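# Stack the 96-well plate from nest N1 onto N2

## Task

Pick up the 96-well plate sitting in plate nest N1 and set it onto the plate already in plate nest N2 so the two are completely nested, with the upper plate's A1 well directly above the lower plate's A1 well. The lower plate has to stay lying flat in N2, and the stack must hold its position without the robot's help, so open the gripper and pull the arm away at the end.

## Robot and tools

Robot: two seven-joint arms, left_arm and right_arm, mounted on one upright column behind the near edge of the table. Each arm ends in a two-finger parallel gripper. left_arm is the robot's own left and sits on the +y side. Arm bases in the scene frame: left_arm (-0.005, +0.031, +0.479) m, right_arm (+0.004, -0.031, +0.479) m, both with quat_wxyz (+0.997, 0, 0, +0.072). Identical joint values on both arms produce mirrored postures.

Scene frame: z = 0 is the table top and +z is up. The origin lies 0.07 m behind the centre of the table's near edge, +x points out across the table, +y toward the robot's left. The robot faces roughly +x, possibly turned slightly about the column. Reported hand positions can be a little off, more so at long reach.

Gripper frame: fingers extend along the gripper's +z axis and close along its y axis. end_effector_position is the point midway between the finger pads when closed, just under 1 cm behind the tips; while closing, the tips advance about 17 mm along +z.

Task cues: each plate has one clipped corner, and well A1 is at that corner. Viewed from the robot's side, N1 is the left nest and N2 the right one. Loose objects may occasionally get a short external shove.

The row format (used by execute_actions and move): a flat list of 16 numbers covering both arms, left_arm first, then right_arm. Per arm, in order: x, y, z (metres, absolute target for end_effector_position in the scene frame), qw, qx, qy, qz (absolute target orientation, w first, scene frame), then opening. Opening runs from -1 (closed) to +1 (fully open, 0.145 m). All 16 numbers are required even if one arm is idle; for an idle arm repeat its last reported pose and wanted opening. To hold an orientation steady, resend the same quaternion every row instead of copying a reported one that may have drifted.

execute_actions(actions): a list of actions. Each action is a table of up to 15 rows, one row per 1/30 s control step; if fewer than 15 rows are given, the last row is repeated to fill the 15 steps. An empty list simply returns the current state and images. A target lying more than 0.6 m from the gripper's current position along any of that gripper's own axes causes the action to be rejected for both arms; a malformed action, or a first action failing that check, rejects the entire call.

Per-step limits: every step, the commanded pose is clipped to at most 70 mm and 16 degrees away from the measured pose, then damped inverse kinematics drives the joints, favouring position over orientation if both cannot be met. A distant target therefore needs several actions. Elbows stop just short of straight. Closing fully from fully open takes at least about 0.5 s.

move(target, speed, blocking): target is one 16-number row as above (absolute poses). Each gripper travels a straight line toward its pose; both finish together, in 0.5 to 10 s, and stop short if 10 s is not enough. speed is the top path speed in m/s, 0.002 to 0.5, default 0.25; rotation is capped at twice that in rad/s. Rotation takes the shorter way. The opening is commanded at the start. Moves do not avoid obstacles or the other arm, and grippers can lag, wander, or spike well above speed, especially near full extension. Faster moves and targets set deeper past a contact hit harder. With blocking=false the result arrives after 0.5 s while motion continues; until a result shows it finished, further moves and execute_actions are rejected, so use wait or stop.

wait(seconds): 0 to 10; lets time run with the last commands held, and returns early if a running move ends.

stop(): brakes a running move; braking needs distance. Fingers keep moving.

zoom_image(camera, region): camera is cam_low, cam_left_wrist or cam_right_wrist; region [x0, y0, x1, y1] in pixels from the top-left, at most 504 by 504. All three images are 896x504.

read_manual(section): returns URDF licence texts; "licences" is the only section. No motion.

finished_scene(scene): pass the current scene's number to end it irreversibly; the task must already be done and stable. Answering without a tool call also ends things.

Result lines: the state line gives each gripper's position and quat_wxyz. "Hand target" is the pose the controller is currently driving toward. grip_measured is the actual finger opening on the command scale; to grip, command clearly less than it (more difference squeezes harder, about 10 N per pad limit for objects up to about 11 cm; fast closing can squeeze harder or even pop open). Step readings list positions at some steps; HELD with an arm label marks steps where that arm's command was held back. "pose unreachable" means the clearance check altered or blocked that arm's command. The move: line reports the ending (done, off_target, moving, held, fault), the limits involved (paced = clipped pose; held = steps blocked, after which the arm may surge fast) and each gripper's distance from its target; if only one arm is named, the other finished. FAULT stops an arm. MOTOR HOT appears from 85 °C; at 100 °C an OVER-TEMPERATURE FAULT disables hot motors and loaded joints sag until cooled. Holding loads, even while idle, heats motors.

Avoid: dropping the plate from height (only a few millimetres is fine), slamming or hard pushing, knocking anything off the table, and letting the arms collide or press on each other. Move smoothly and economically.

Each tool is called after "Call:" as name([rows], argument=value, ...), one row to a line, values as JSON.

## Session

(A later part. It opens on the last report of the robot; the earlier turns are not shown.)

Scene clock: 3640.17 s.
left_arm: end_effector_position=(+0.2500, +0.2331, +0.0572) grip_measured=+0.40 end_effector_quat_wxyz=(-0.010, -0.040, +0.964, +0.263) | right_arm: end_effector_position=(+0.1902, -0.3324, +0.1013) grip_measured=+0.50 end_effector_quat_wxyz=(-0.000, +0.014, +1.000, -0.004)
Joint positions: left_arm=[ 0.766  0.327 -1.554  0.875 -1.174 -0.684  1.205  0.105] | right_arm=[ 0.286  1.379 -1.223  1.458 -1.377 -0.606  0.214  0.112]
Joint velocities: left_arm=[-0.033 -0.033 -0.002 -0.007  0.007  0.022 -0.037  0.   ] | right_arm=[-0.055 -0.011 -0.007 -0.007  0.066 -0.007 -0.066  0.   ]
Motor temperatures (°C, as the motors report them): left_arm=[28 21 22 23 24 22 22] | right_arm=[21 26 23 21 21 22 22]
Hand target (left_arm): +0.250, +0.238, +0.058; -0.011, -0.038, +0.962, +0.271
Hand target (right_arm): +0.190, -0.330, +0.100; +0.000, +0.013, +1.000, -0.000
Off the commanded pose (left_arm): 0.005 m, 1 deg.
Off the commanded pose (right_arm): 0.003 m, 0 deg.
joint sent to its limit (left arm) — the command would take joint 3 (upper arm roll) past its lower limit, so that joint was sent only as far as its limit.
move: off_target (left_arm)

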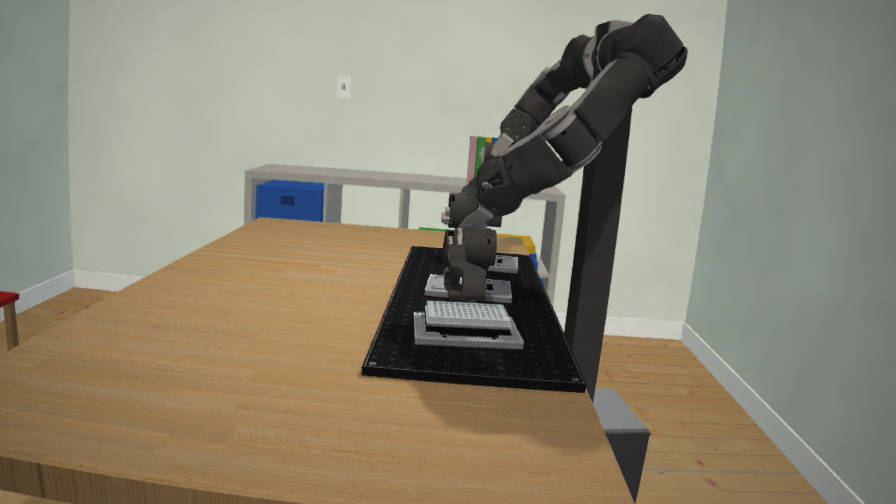

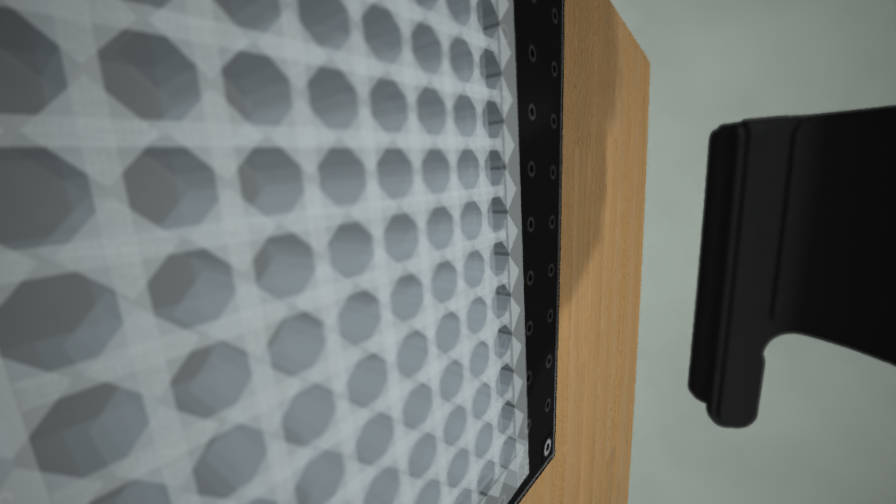

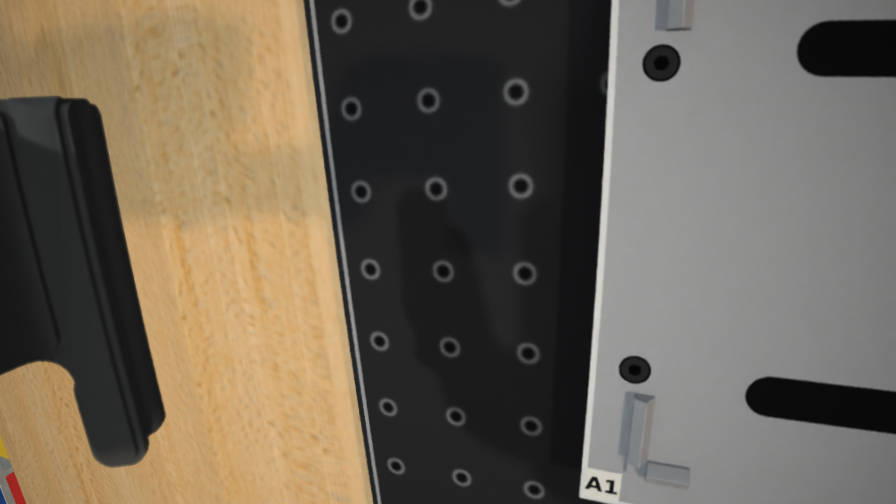

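Call:
move(target=[0.25,0.228,0.0605,-0.0109,-0.0385,0.9616,0.2714,0.4,0.19,-0.33,0.10,0,0.0131,0.9999,0,0.5], speed=0.01)

Call:
move(target=[0.25,0.228,0.09,-0.0109,-0.0385,0.9616,0.2714,0.4,0.19,-0.33,0.10,0,0.0131,0.9999,0,0.5], speed=0.04)

Call:
move(target=[0.216,0.228,0.085,0,-0.040,0.9992,0,-0.65,0.19,-0.33,0.10,0,0.0131,0.9999,0,0.5], speed=0.08)

Call:
move(target=[0.216,0.228,0.066,0,-0.040,0.9992,0,-0.65,0.19,-0.33,0.10,0,0.0131,0.9999,0,0.5], speed=0.02)

Scene clock: 3695.67 s.
left_arm: end_effector_position=(+0.2493, +0.2283, +0.0598) grip_measured=+0.40 end_effector_quat_wxyz=(-0.012, -0.037, +0.962, +0.270) | right_arm: end_effector_position=(+0.1902, -0.3324, +0.1013) grip_measured=+0.50 end_effector_quat_wxyz=(-0.000, +0.014, +1.000, -0.004)
Joint positions: left_arm=[ 0.766  0.316 -1.554  0.887 -1.158 -0.681  1.247  0.105] | right_arm=[ 0.286  1.379 -1.223  1.458 -1.377 -0.606  0.214  0.112]
Joint velocities: left_arm=[-0.011  0.055 -0.012  0.012  0.066 -0.037 -0.022 -0.   ] | right_arm=[ 0.033 -0.011 -0.017 -0.007 -0.037 -0.051 -0.022  0.   ]
Motor temperatures (°C, as the motors report them): left_arm=[29 21 22 23 24 22 22] | right_arm=[21 26 23 21 21 22 22]
Hand target (left_arm): +0.250, +0.228, +0.061; -0.011, -0.039, +0.962, +0.271
Hand target (right_arm): +0.190, -0.330, +0.100; +0.000, +0.013, +1.000, -0.000
Off the commanded pose (left_arm): 0.001 m, 0 deg.
Off the commanded pose (right_arm): 0.003 m, 0 deg.
move: done

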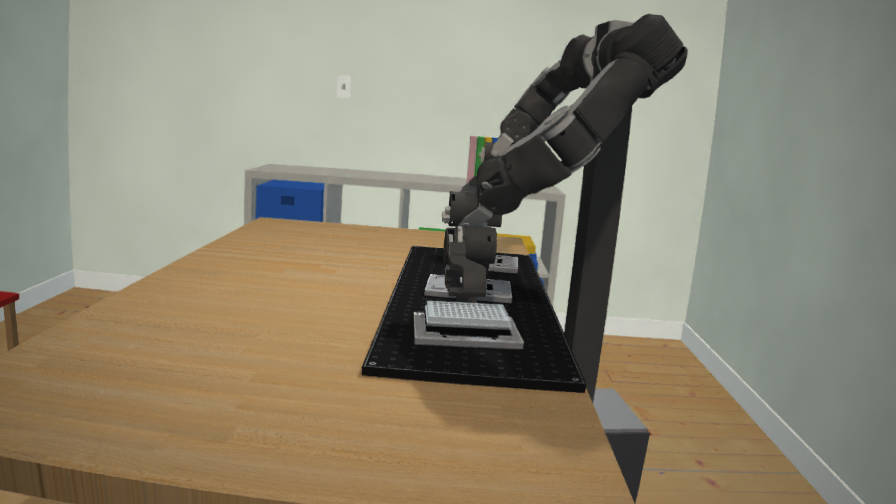

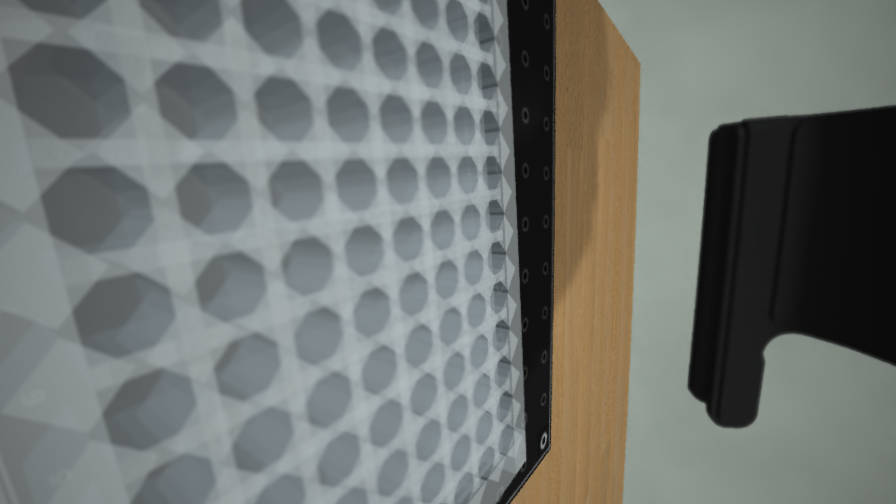

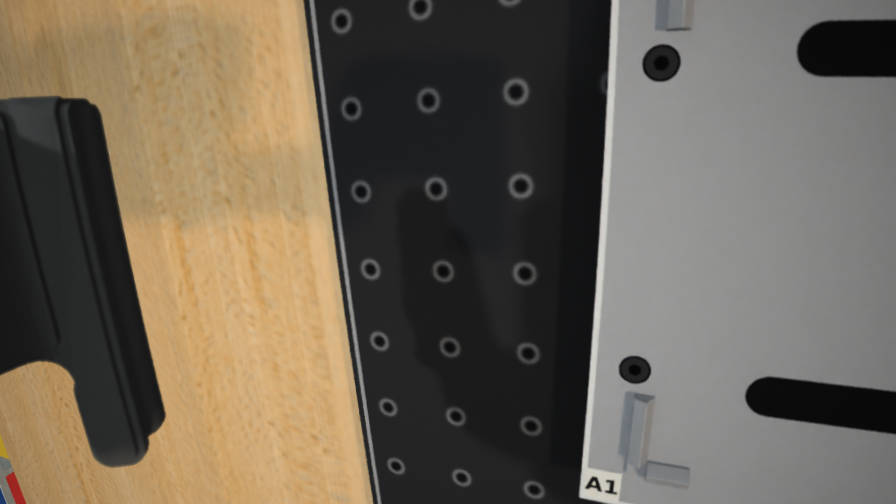

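Scene clock: 3696.67 s.
left_arm: end_effector_position=(+0.2489, +0.2280, +0.0891) grip_measured=+0.40 end_effector_quat_wxyz=(-0.012, -0.037, +0.962, +0.270) | right_arm: end_effector_position=(+0.1902, -0.3324, +0.1013) grip_measured=+0.50 end_effector_quat_wxyz=(-0.000, +0.014, +1.000, -0.004)
Joint positions: left_arm=[ 0.808  0.406 -1.531  1.086 -1.045 -0.68   1.404  0.105] | right_arm=[ 0.286  1.379 -1.223  1.458 -1.377 -0.606  0.214  0.112]
Joint velocities: left_arm=[ 0.077 -0.011  0.007 -0.012 -0.066  0.037 -0.037  0.   ] | right_arm=[-0.033 -0.033 -0.007  0.002 -0.022  0.007  0.022 -0.   ]
Motor temperatures (°C, as the motors report them): left_arm=[29 21 22 23 24 22 22] | right_arm=[21 26 23 21 21 22 22]
Hand target (left_arm): +0.250, +0.229, +0.090; -0.011, -0.040, +0.961, +0.272
Hand target (right_arm): +0.190, -0.330, +0.100; +0.000, +0.013, +1.000, -0.000
Off the commanded pose (left_arm): 0.001 m, 0 deg.
Off the commanded pose (right_arm): 0.003 m, 0 deg.
move: done

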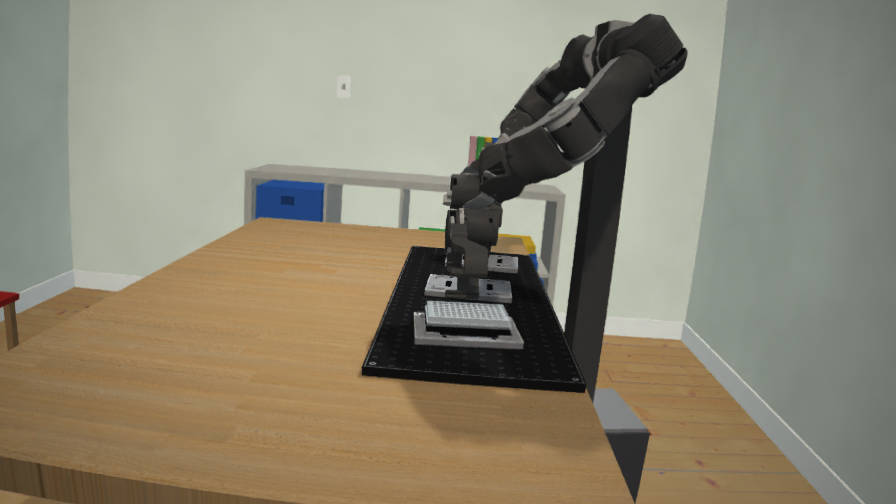

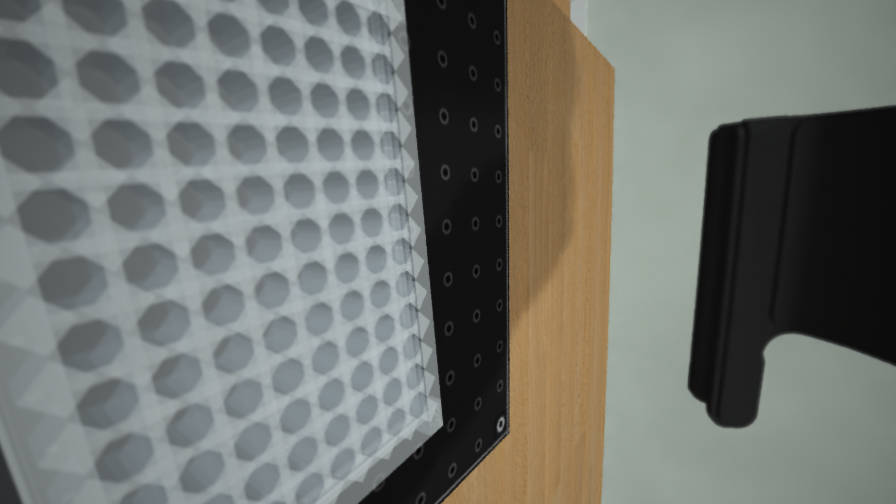

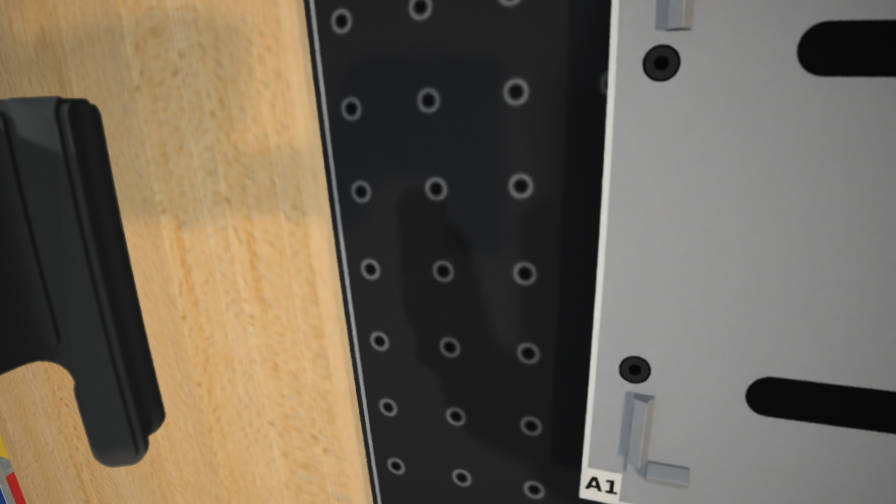

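Scene clock: 3700.33 s.
left_arm: end_effector_position=(+0.2191, +0.2295, +0.0864) grip_measured=-0.65 end_effector_quat_wxyz=(+0.004, -0.041, +0.999, +0.004) | right_arm: end_effector_position=(+0.1902, -0.3324, +0.1013) grip_measured=+0.50 end_effector_quat_wxyz=(-0.000, +0.014, +1.000, -0.004)
Joint positions: left_arm=[ 0.793  0.791 -1.523  1.357 -1.133 -0.724  0.727  0.027] | right_arm=[ 0.286  1.379 -1.223  1.458 -1.377 -0.606  0.214  0.112]
Joint velocities: left_arm=[-0.099 -0.099 -0.032 -0.017  0.037 -0.037  0.007 -0.   ] | right_arm=[-0.033  0.011 -0.012  0.017  0.022  0.007 -0.066 -0.   ]
Motor temperatures (°C, as the motors report them): left_arm=[28 21 22 23 24 22 22] | right_arm=[21 26 23 21 21 22 22]
Hand target (left_arm): +0.218, +0.228, +0.086; +0.002, -0.038, +0.999, +0.001
Hand target (right_arm): +0.190, -0.330, +0.100; +0.000, +0.013, +1.000, -0.000
Off the commanded pose (left_arm): 0.004 m, 1 deg.
Off the commanded pose (right_arm): 0.003 m, 0 deg.
move: off_target (left_arm)

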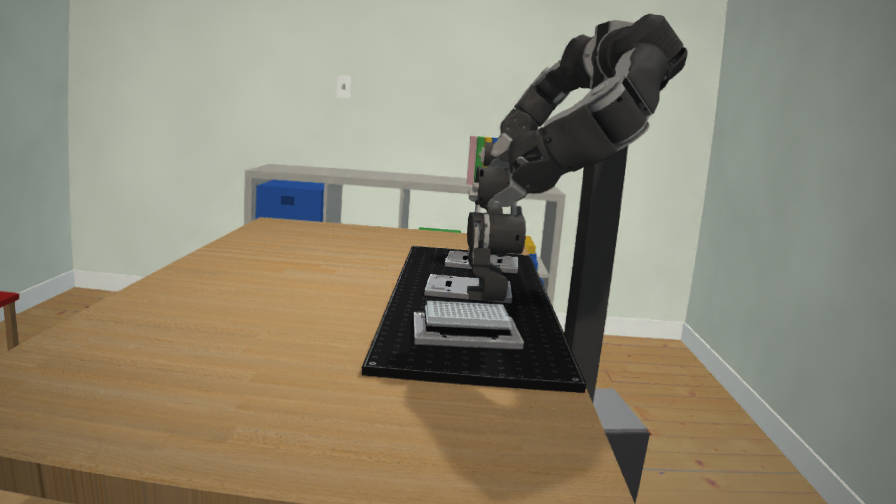

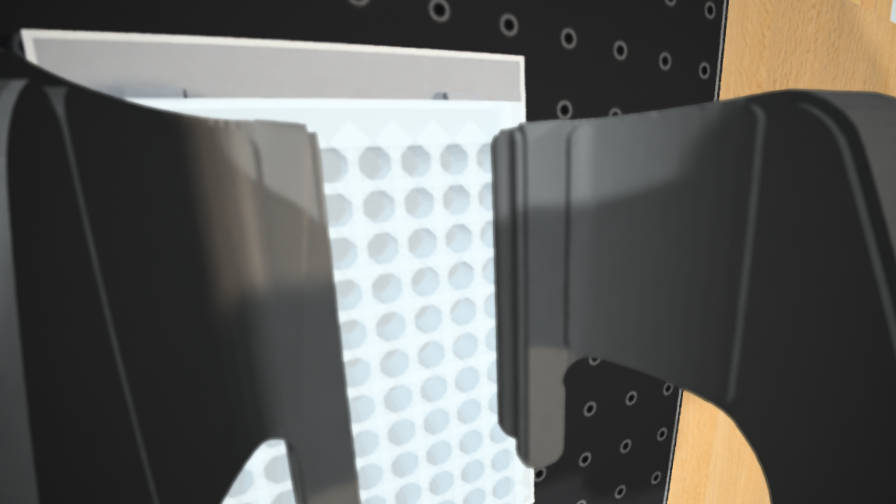

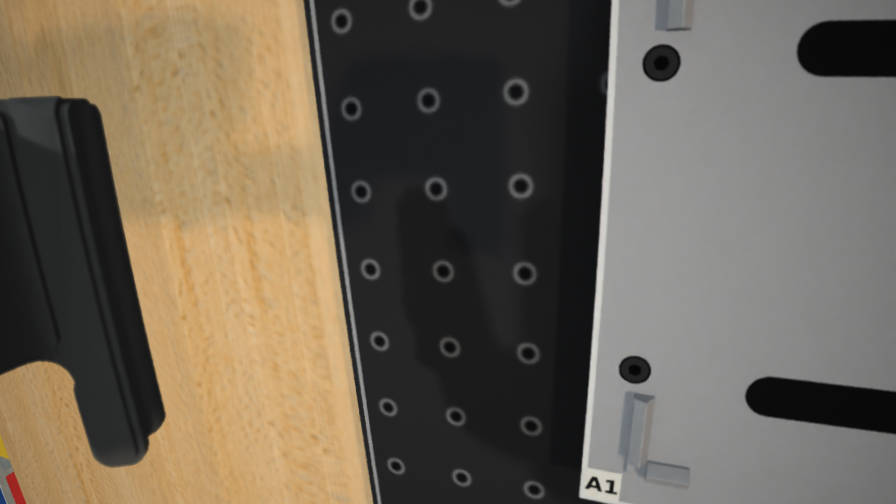

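Scene clock: 3701.60 s.
left_arm: end_effector_position=(+0.2162, +0.2288, +0.0665) grip_measured=-0.65 end_effector_quat_wxyz=(-0.001, -0.040, +0.999, +0.002) | right_arm: end_effector_position=(+0.1902, -0.3324, +0.1013) grip_measured=+0.50 end_effector_quat_wxyz=(-0.000, +0.014, +1.000, -0.004)
Joint positions: left_arm=[ 0.751  0.74  -1.523  1.261 -1.202 -0.716  0.651  0.027] | right_arm=[ 0.286  1.379 -1.223  1.458 -1.377 -0.606  0.214  0.112]
Joint velocities: left_arm=[-0.011 -0.011  0.007 -0.017  0.037  0.007 -0.007  0.   ] | right_arm=[ 0.033 -0.011 -0.022 -0.002  0.007 -0.037  0.051  0.   ]
Motor temperatures (°C, as the motors report them): left_arm=[28 21 22 23 24 22 22] | right_arm=[21 26 23 21 21 22 22]
Hand target (left_arm): +0.216, +0.228, +0.066; -0.000, -0.040, +0.999, -0.000
Hand target (right_arm): +0.190, -0.330, +0.100; +0.000, +0.013, +1.000, -0.000
Off the commanded pose (left_arm): 0.001 m, 0 deg.
Off the commanded pose (right_arm): 0.003 m, 0 deg.
move: done

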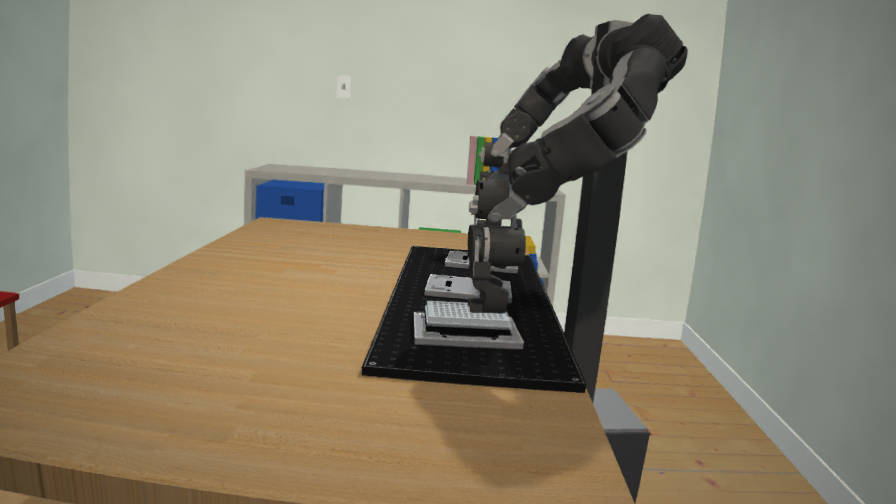

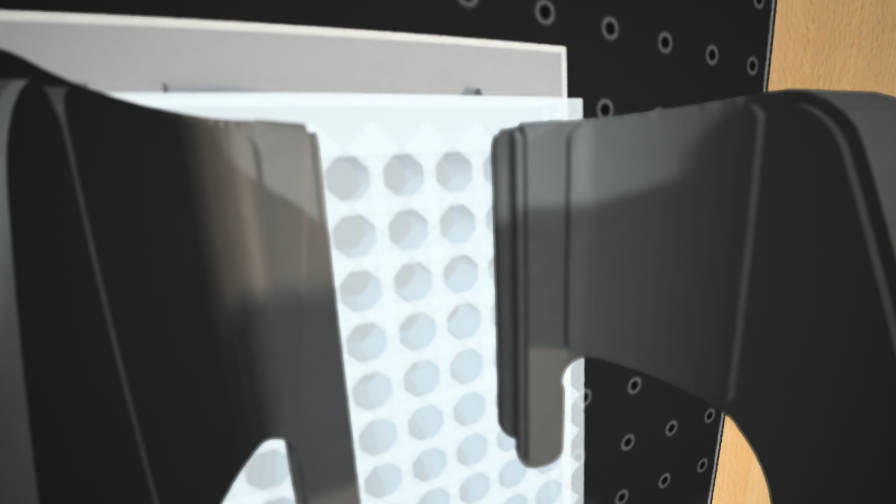

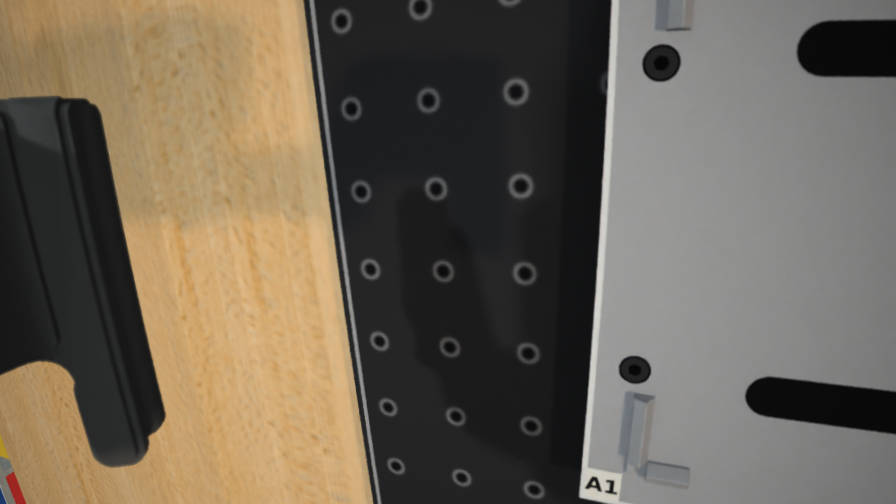

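Call:
move(target=[0.216,0.228,0.0585,0,-0.040,0.9992,0,-0.65,0.19,-0.33,0.10,0,0.0131,0.9999,0,0.5], speed=0.002)

Scene clock: 3725.23 s.
left_arm: end_effector_position=(+0.2167, +0.2294, +0.0622) grip_measured=-0.65 end_effector_quat_wxyz=(-0.004, -0.038, +0.999, +0.000) | right_arm: end_effector_position=(+0.1902, -0.3324, +0.1013) grip_measured=+0.50 end_effector_quat_wxyz=(-0.000, +0.014, +1.000, -0.004)
Joint positions: left_arm=[ 0.745  0.725 -1.52   1.227 -1.221 -0.727  0.625  0.026] | right_arm=[ 0.286  1.379 -1.223  1.458 -1.377 -0.606  0.214  0.112]
Joint velocities: left_arm=[ 0.099  0.011  0.007 -0.022 -0.051 -0.051 -0.037 -0.   ] | right_arm=[-0.099  0.011 -0.002 -0.012  0.022  0.037  0.037 -0.   ]
Motor temperatures (°C, as the motors report them): left_arm=[28 21 22 23 23 22 21] | right_arm=[21 26 23 21 21 22 22]
Hand target (left_arm): +0.216, +0.228, +0.059; -0.000, -0.040, +0.999, -0.000
Hand target (right_arm): +0.190, -0.330, +0.100; +0.000, +0.013, +1.000, -0.000
Off the commanded pose (left_arm): 0.004 m, 0 deg.
Off the commanded pose (right_arm): 0.003 m, 0 deg.
move: off_target (left_arm)

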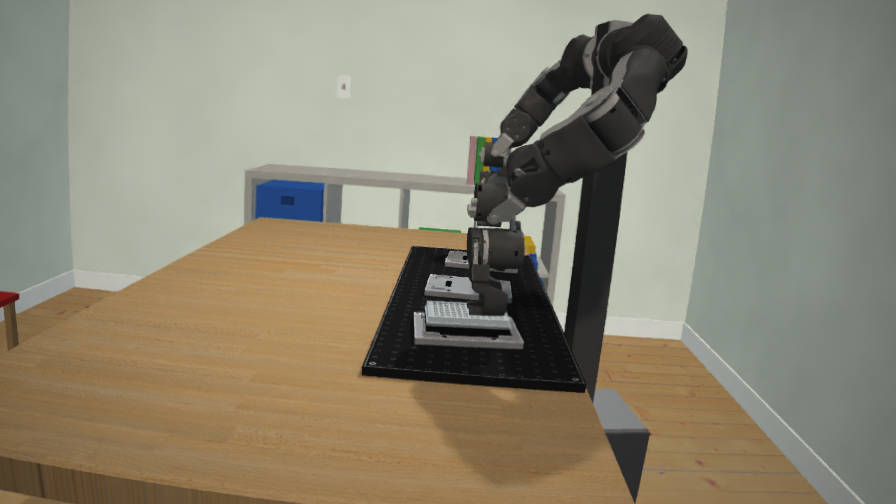

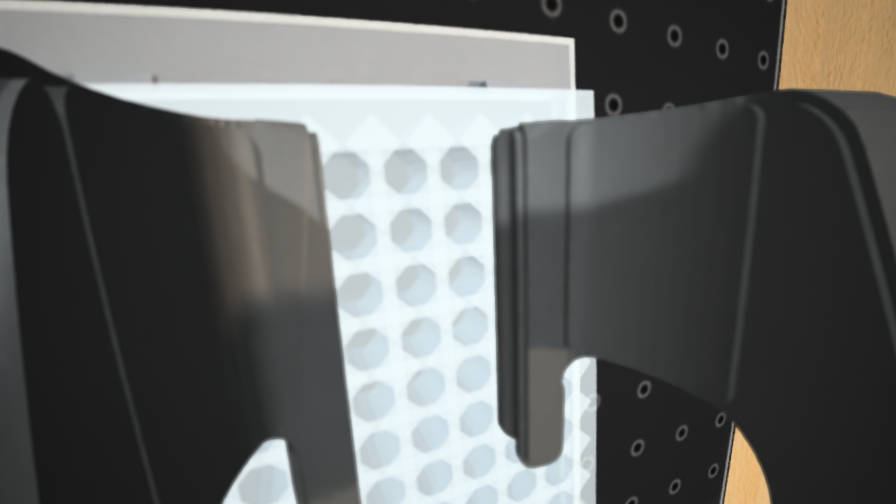

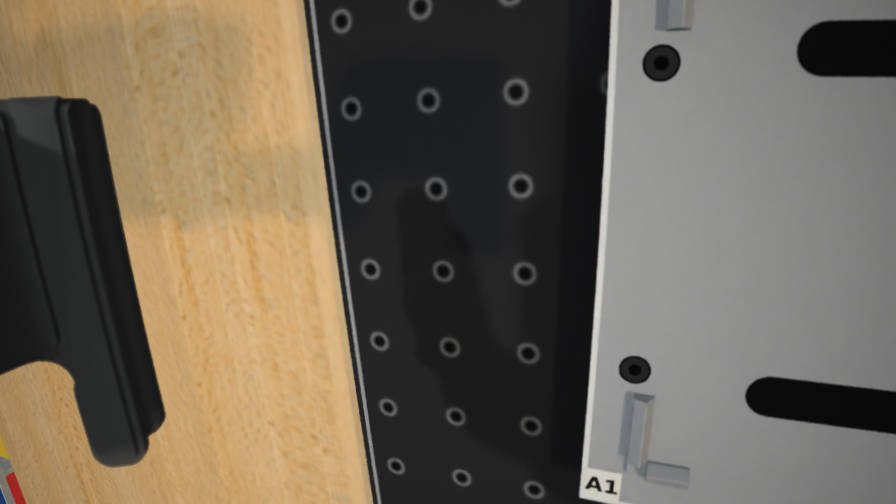

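Call:
move(target=[0.216,0.228,0.075,0,-0.040,0.9992,0,-0.65,0.19,-0.33,0.10,0,0.0131,0.9999,0,0.5], speed=0.03)

Call:
move(target=[0.152,0.225,0.075,0,-0.040,0.9992,0,-1.0,0.19,-0.33,0.10,0,0.0131,0.9999,0,0.5], speed=0.06)

Call:
move(target=[0.152,0.225,0.040,0,-0.040,0.9992,0,-1.0,0.19,-0.33,0.10,0,0.0131,0.9999,0,0.5], speed=0.025)

Scene clock: 3791.20 s.
left_arm: end_effector_position=(+0.2137, +0.2271, +0.0737) grip_measured=-0.65 end_effector_quat_wxyz=(-0.004, -0.038, +0.999, -0.002) | right_arm: end_effector_position=(+0.1902, -0.3324, +0.1013) grip_measured=+0.50 end_effector_quat_wxyz=(-0.000, +0.014, +1.000, -0.004)
Joint positions: left_arm=[ 0.758  0.765 -1.517  1.309 -1.175 -0.726  0.679  0.026] | right_arm=[ 0.286  1.379 -1.223  1.458 -1.377 -0.606  0.214  0.112]
Joint velocities: left_arm=[-0.055  0.011 -0.012 -0.007 -0.007 -0.037  0.007 -0.   ] | right_arm=[-0.033  0.011 -0.012  0.002  0.022 -0.066  0.007 -0.   ]
Motor temperatures (°C, as the motors report them): left_arm=[27 21 22 23 24 22 21] | right_arm=[21 26 23 21 21 22 22]
Hand target (left_arm): +0.216, +0.228, +0.075; +0.000, -0.040, +0.999, +0.000
Hand target (right_arm): +0.190, -0.330, +0.100; +0.000, +0.013, +1.000, -0.000
Off the commanded pose (left_arm): 0.003 m, 1 deg.
Off the commanded pose (right_arm): 0.003 m, 0 deg.
move: done

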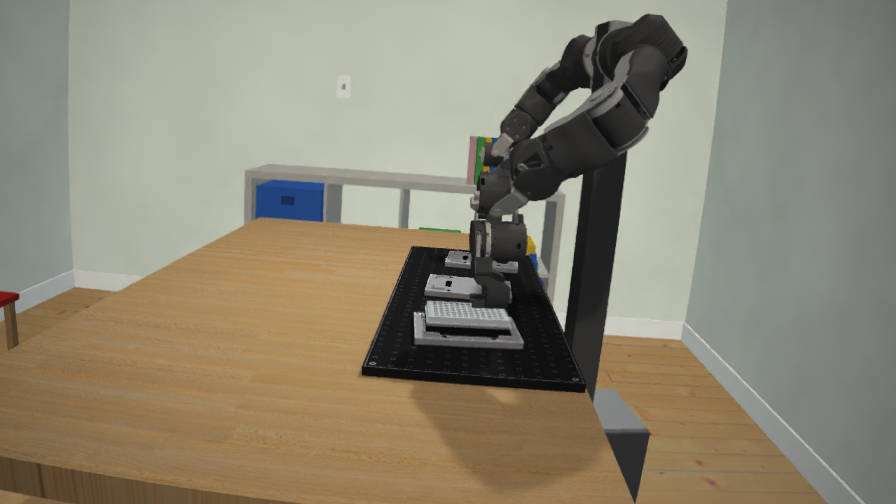

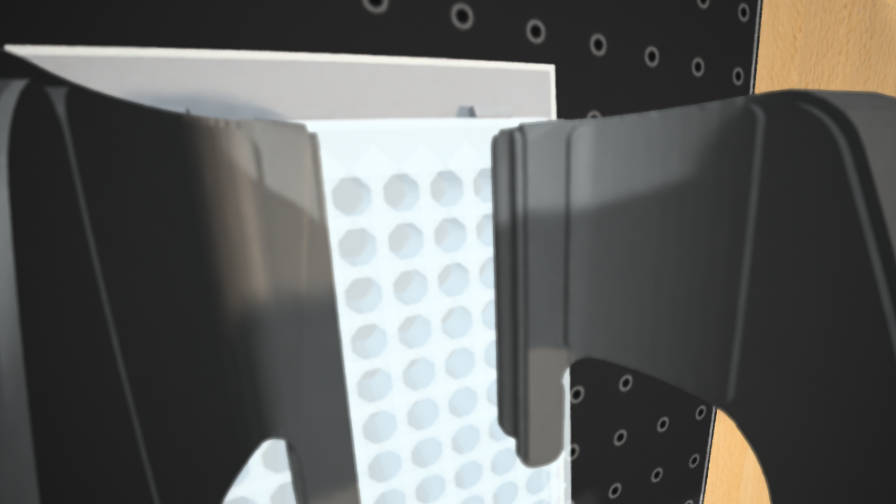

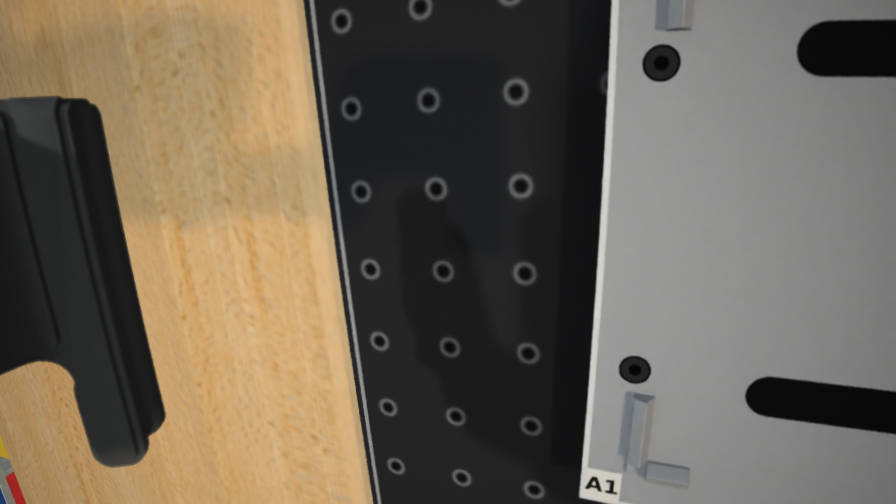

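Scene clock: 3792.47 s.
left_arm: end_effector_position=(+0.1524, +0.2245, +0.0750) grip_measured=-1.00 end_effector_quat_wxyz=(-0.000, -0.041, +0.999, -0.003) | right_arm: end_effector_position=(+0.1902, -0.3324, +0.1013) grip_measured=+0.50 end_effector_quat_wxyz=(-0.000, +0.014, +1.000, -0.004)
Joint positions: left_arm=[ 0.61   0.942 -1.518  1.589 -1.212 -0.568  0.735  0.   ] | right_arm=[ 0.286  1.379 -1.223  1.458 -1.377 -0.606  0.214  0.112]
Joint velocities: left_arm=[ 0.121  0.055  0.012 -0.002  0.007  0.037 -0.022  0.   ] | right_arm=[ 0.011 -0.099 -0.002  0.022 -0.022 -0.007 -0.051 -0.   ]
Motor temperatures (°C, as the motors report them): left_arm=[27 21 22 23 24 22 21] | right_arm=[21 26 23 21 21 22 22]
Hand target (left_arm): +0.153, +0.225, +0.075; +0.001, -0.041, +0.999, -0.000
Hand target (right_arm): +0.190, -0.330, +0.100; +0.000, +0.013, +1.000, -0.000
Off the commanded pose (left_arm): 0.001 m, 0 deg.
Off the commanded pose (right_arm): 0.003 m, 0 deg.
move: done

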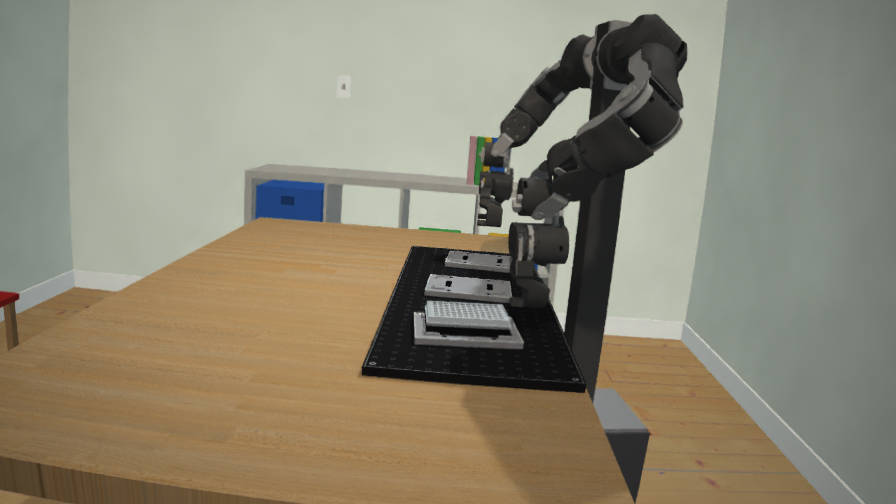

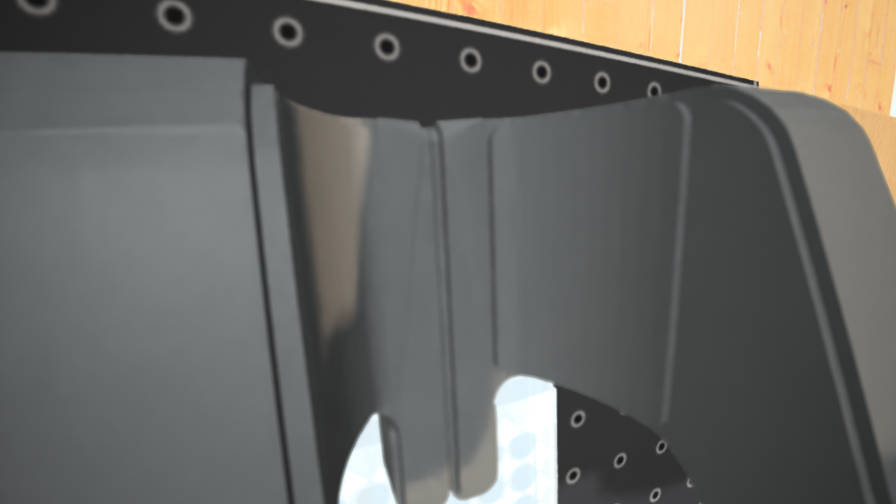

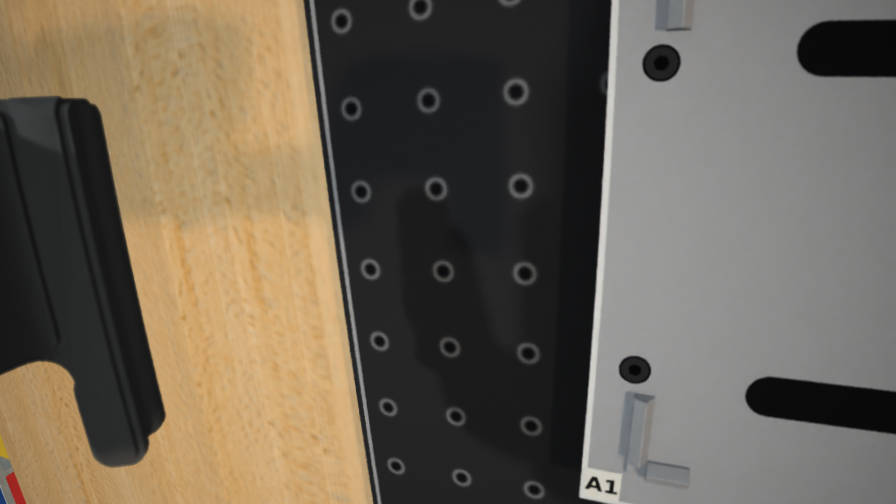

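Scene clock: 3794.10 s.
left_arm: end_effector_position=(+0.1523, +0.2253, +0.0403) grip_measured=-1.00 end_effector_quat_wxyz=(-0.001, -0.040, +0.999, +0.002) | right_arm: end_effector_position=(+0.1902, -0.3324, +0.1013) grip_measured=+0.50 end_effector_quat_wxyz=(-0.000, +0.014, +1.000, -0.004)
Joint positions: left_arm=[ 0.55   0.834 -1.518  1.401 -1.312 -0.547  0.634  0.   ] | right_arm=[ 0.286  1.379 -1.223  1.458 -1.377 -0.606  0.214  0.112]
Joint velocities: left_arm=[-0.055 -0.033 -0.002  0.007  0.081 -0.007  0.037  0.   ] | right_arm=[ 0.011 -0.099 -0.037 -0.012 -0.037 -0.007 -0.007  0.   ]
Motor temperatures (°C, as the motors report them): left_arm=[27 21 22 23 24 22 21] | right_arm=[21 26 23 21 21 22 22]
Hand target (left_arm): +0.152, +0.224, +0.040; -0.000, -0.040, +0.999, -0.001
Hand target (right_arm): +0.190, -0.330, +0.100; +0.000, +0.013, +1.000, -0.000
Off the commanded pose (left_arm): 0.001 m, 0 deg.
Off the commanded pose (right_arm): 0.003 m, 0 deg.
move: done

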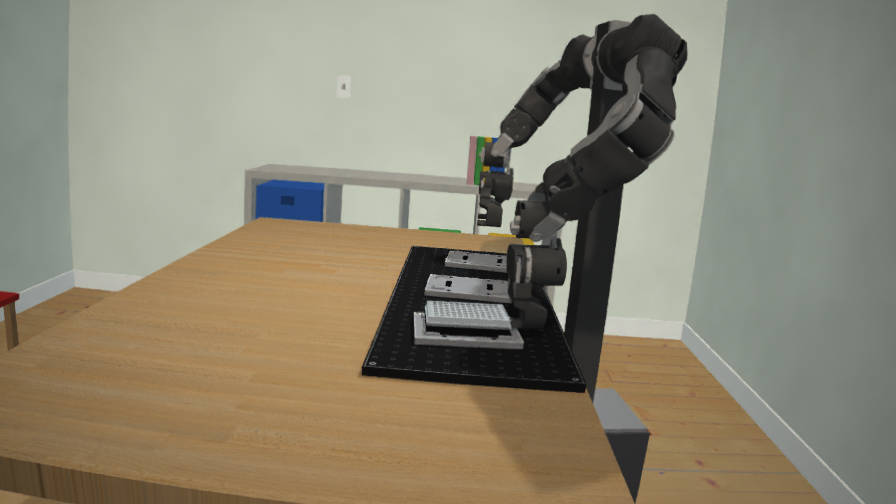

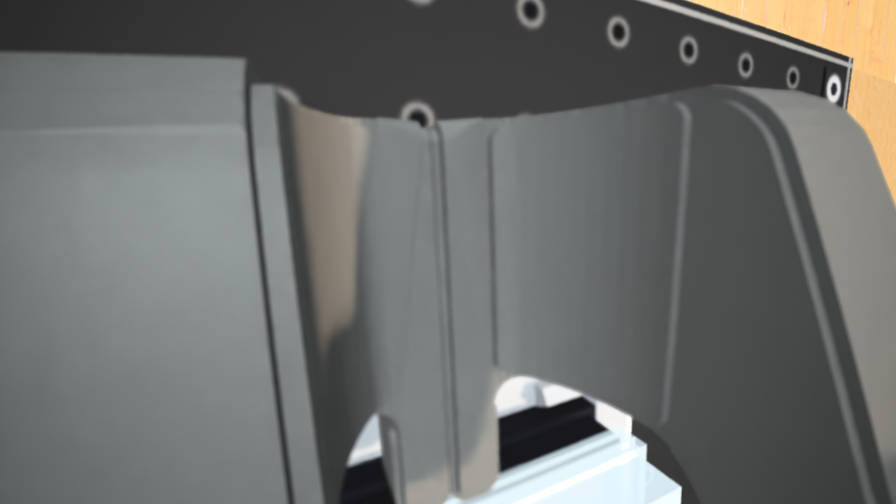

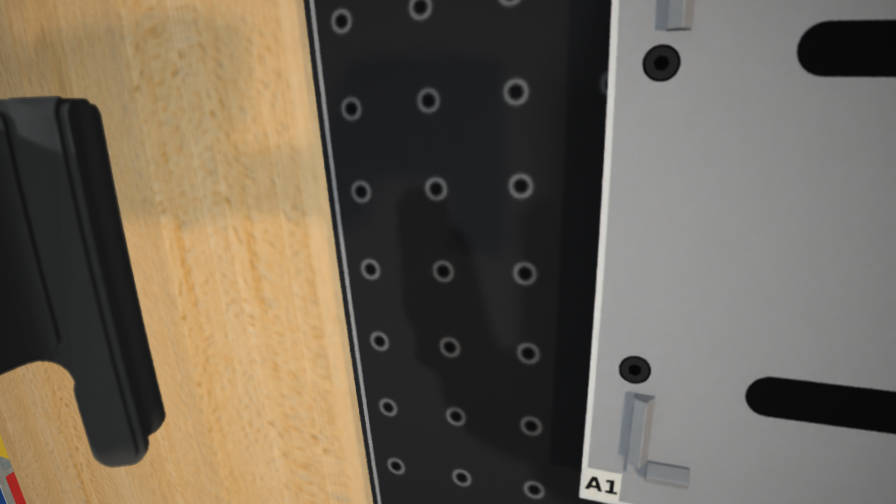

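Call:
zoom_image(camera="cam_left_wrist", region=[480, 360, 720, 504])

Region (480, 360, 720, 504) of cam_left_wrist's 896x504 image, scaled by 2.100, with more detail than that image has; it fills the top 302 rows of this view, and the rest is white.

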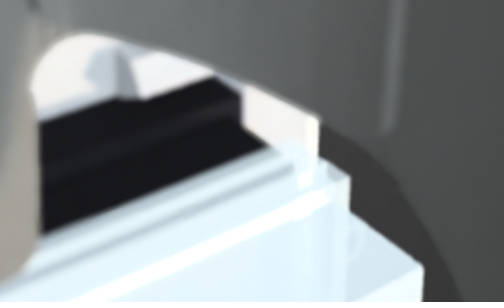

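Call:
move(target=[0.152,0.225,0.029,0,-0.040,0.9992,0,-1.0,0.19,-0.33,0.10,0,0.0131,0.9999,0,0.5], speed=0.003)

Scene clock: 3807.27 s.
left_arm: end_effector_position=(+0.1524, +0.2266, +0.0340) grip_measured=-1.00 end_effector_quat_wxyz=(-0.007, -0.037, +0.999, +0.001) | right_arm: end_effector_position=(+0.1902, -0.3324, +0.1013) grip_measured=+0.50 end_effector_quat_wxyz=(-0.000, +0.014, +1.000, -0.004)
Joint positions: left_arm=[ 0.537  0.811 -1.502  1.354 -1.335 -0.568  0.608  0.   ] | right_arm=[ 0.286  1.379 -1.223  1.458 -1.377 -0.606  0.214  0.112]
Joint velocities: left_arm=[ 0.011  0.011  0.012 -0.022 -0.007  0.022 -0.081 -0.   ] | right_arm=[ 0.011  0.099  0.007 -0.002  0.007 -0.007  0.037 -0.   ]
Motor temperatures (°C, as the motors report them): left_arm=[27 21 22 23 24 22 21] | right_arm=[21 26 23 21 21 22 22]
Hand target (left_arm): +0.152, +0.225, +0.029; -0.000, -0.040, +0.999, -0.000
Hand target (right_arm): +0.190, -0.330, +0.100; +0.000, +0.013, +1.000, -0.000
Off the commanded pose (left_arm): 0.005 m, 1 deg.
Off the commanded pose (right_arm): 0.003 m, 0 deg.
move: off_target (left_arm)

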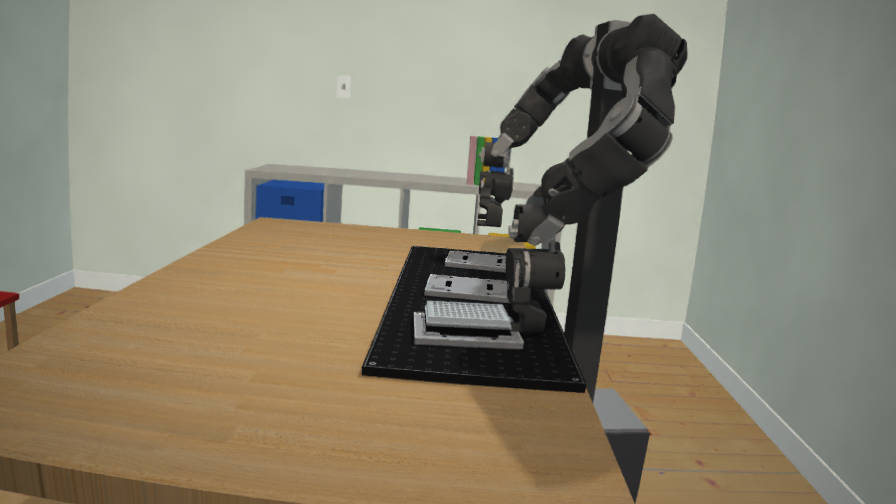

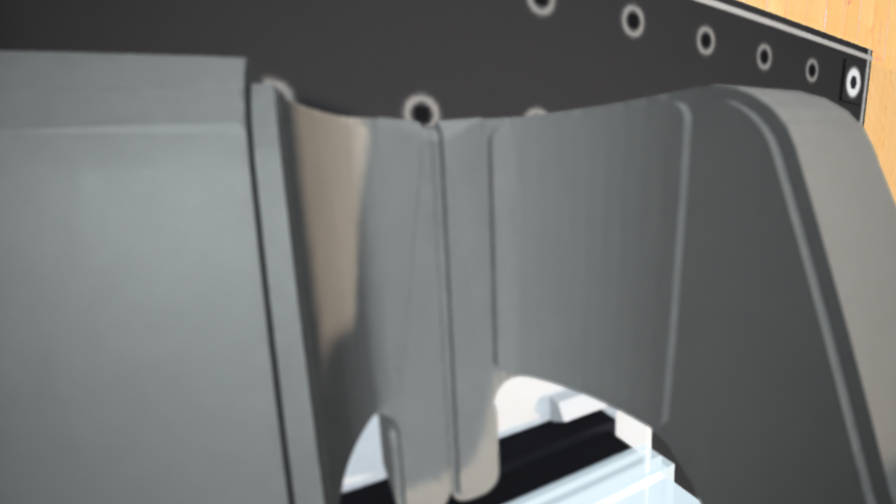

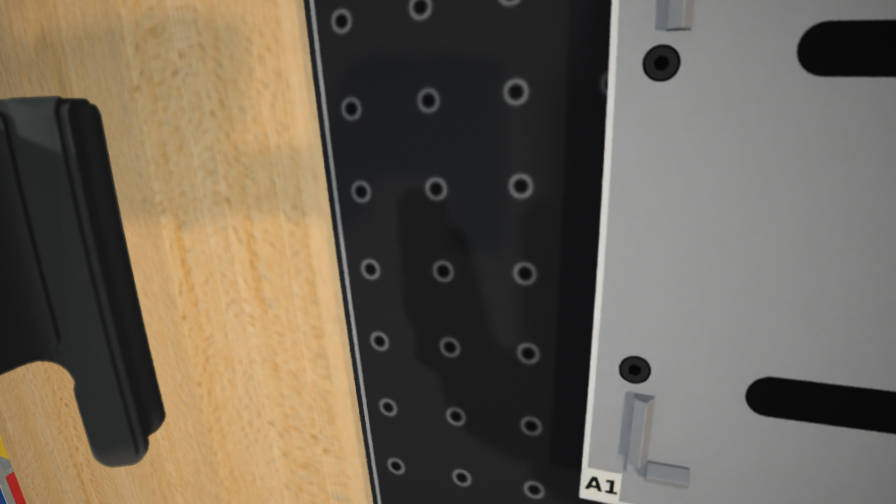

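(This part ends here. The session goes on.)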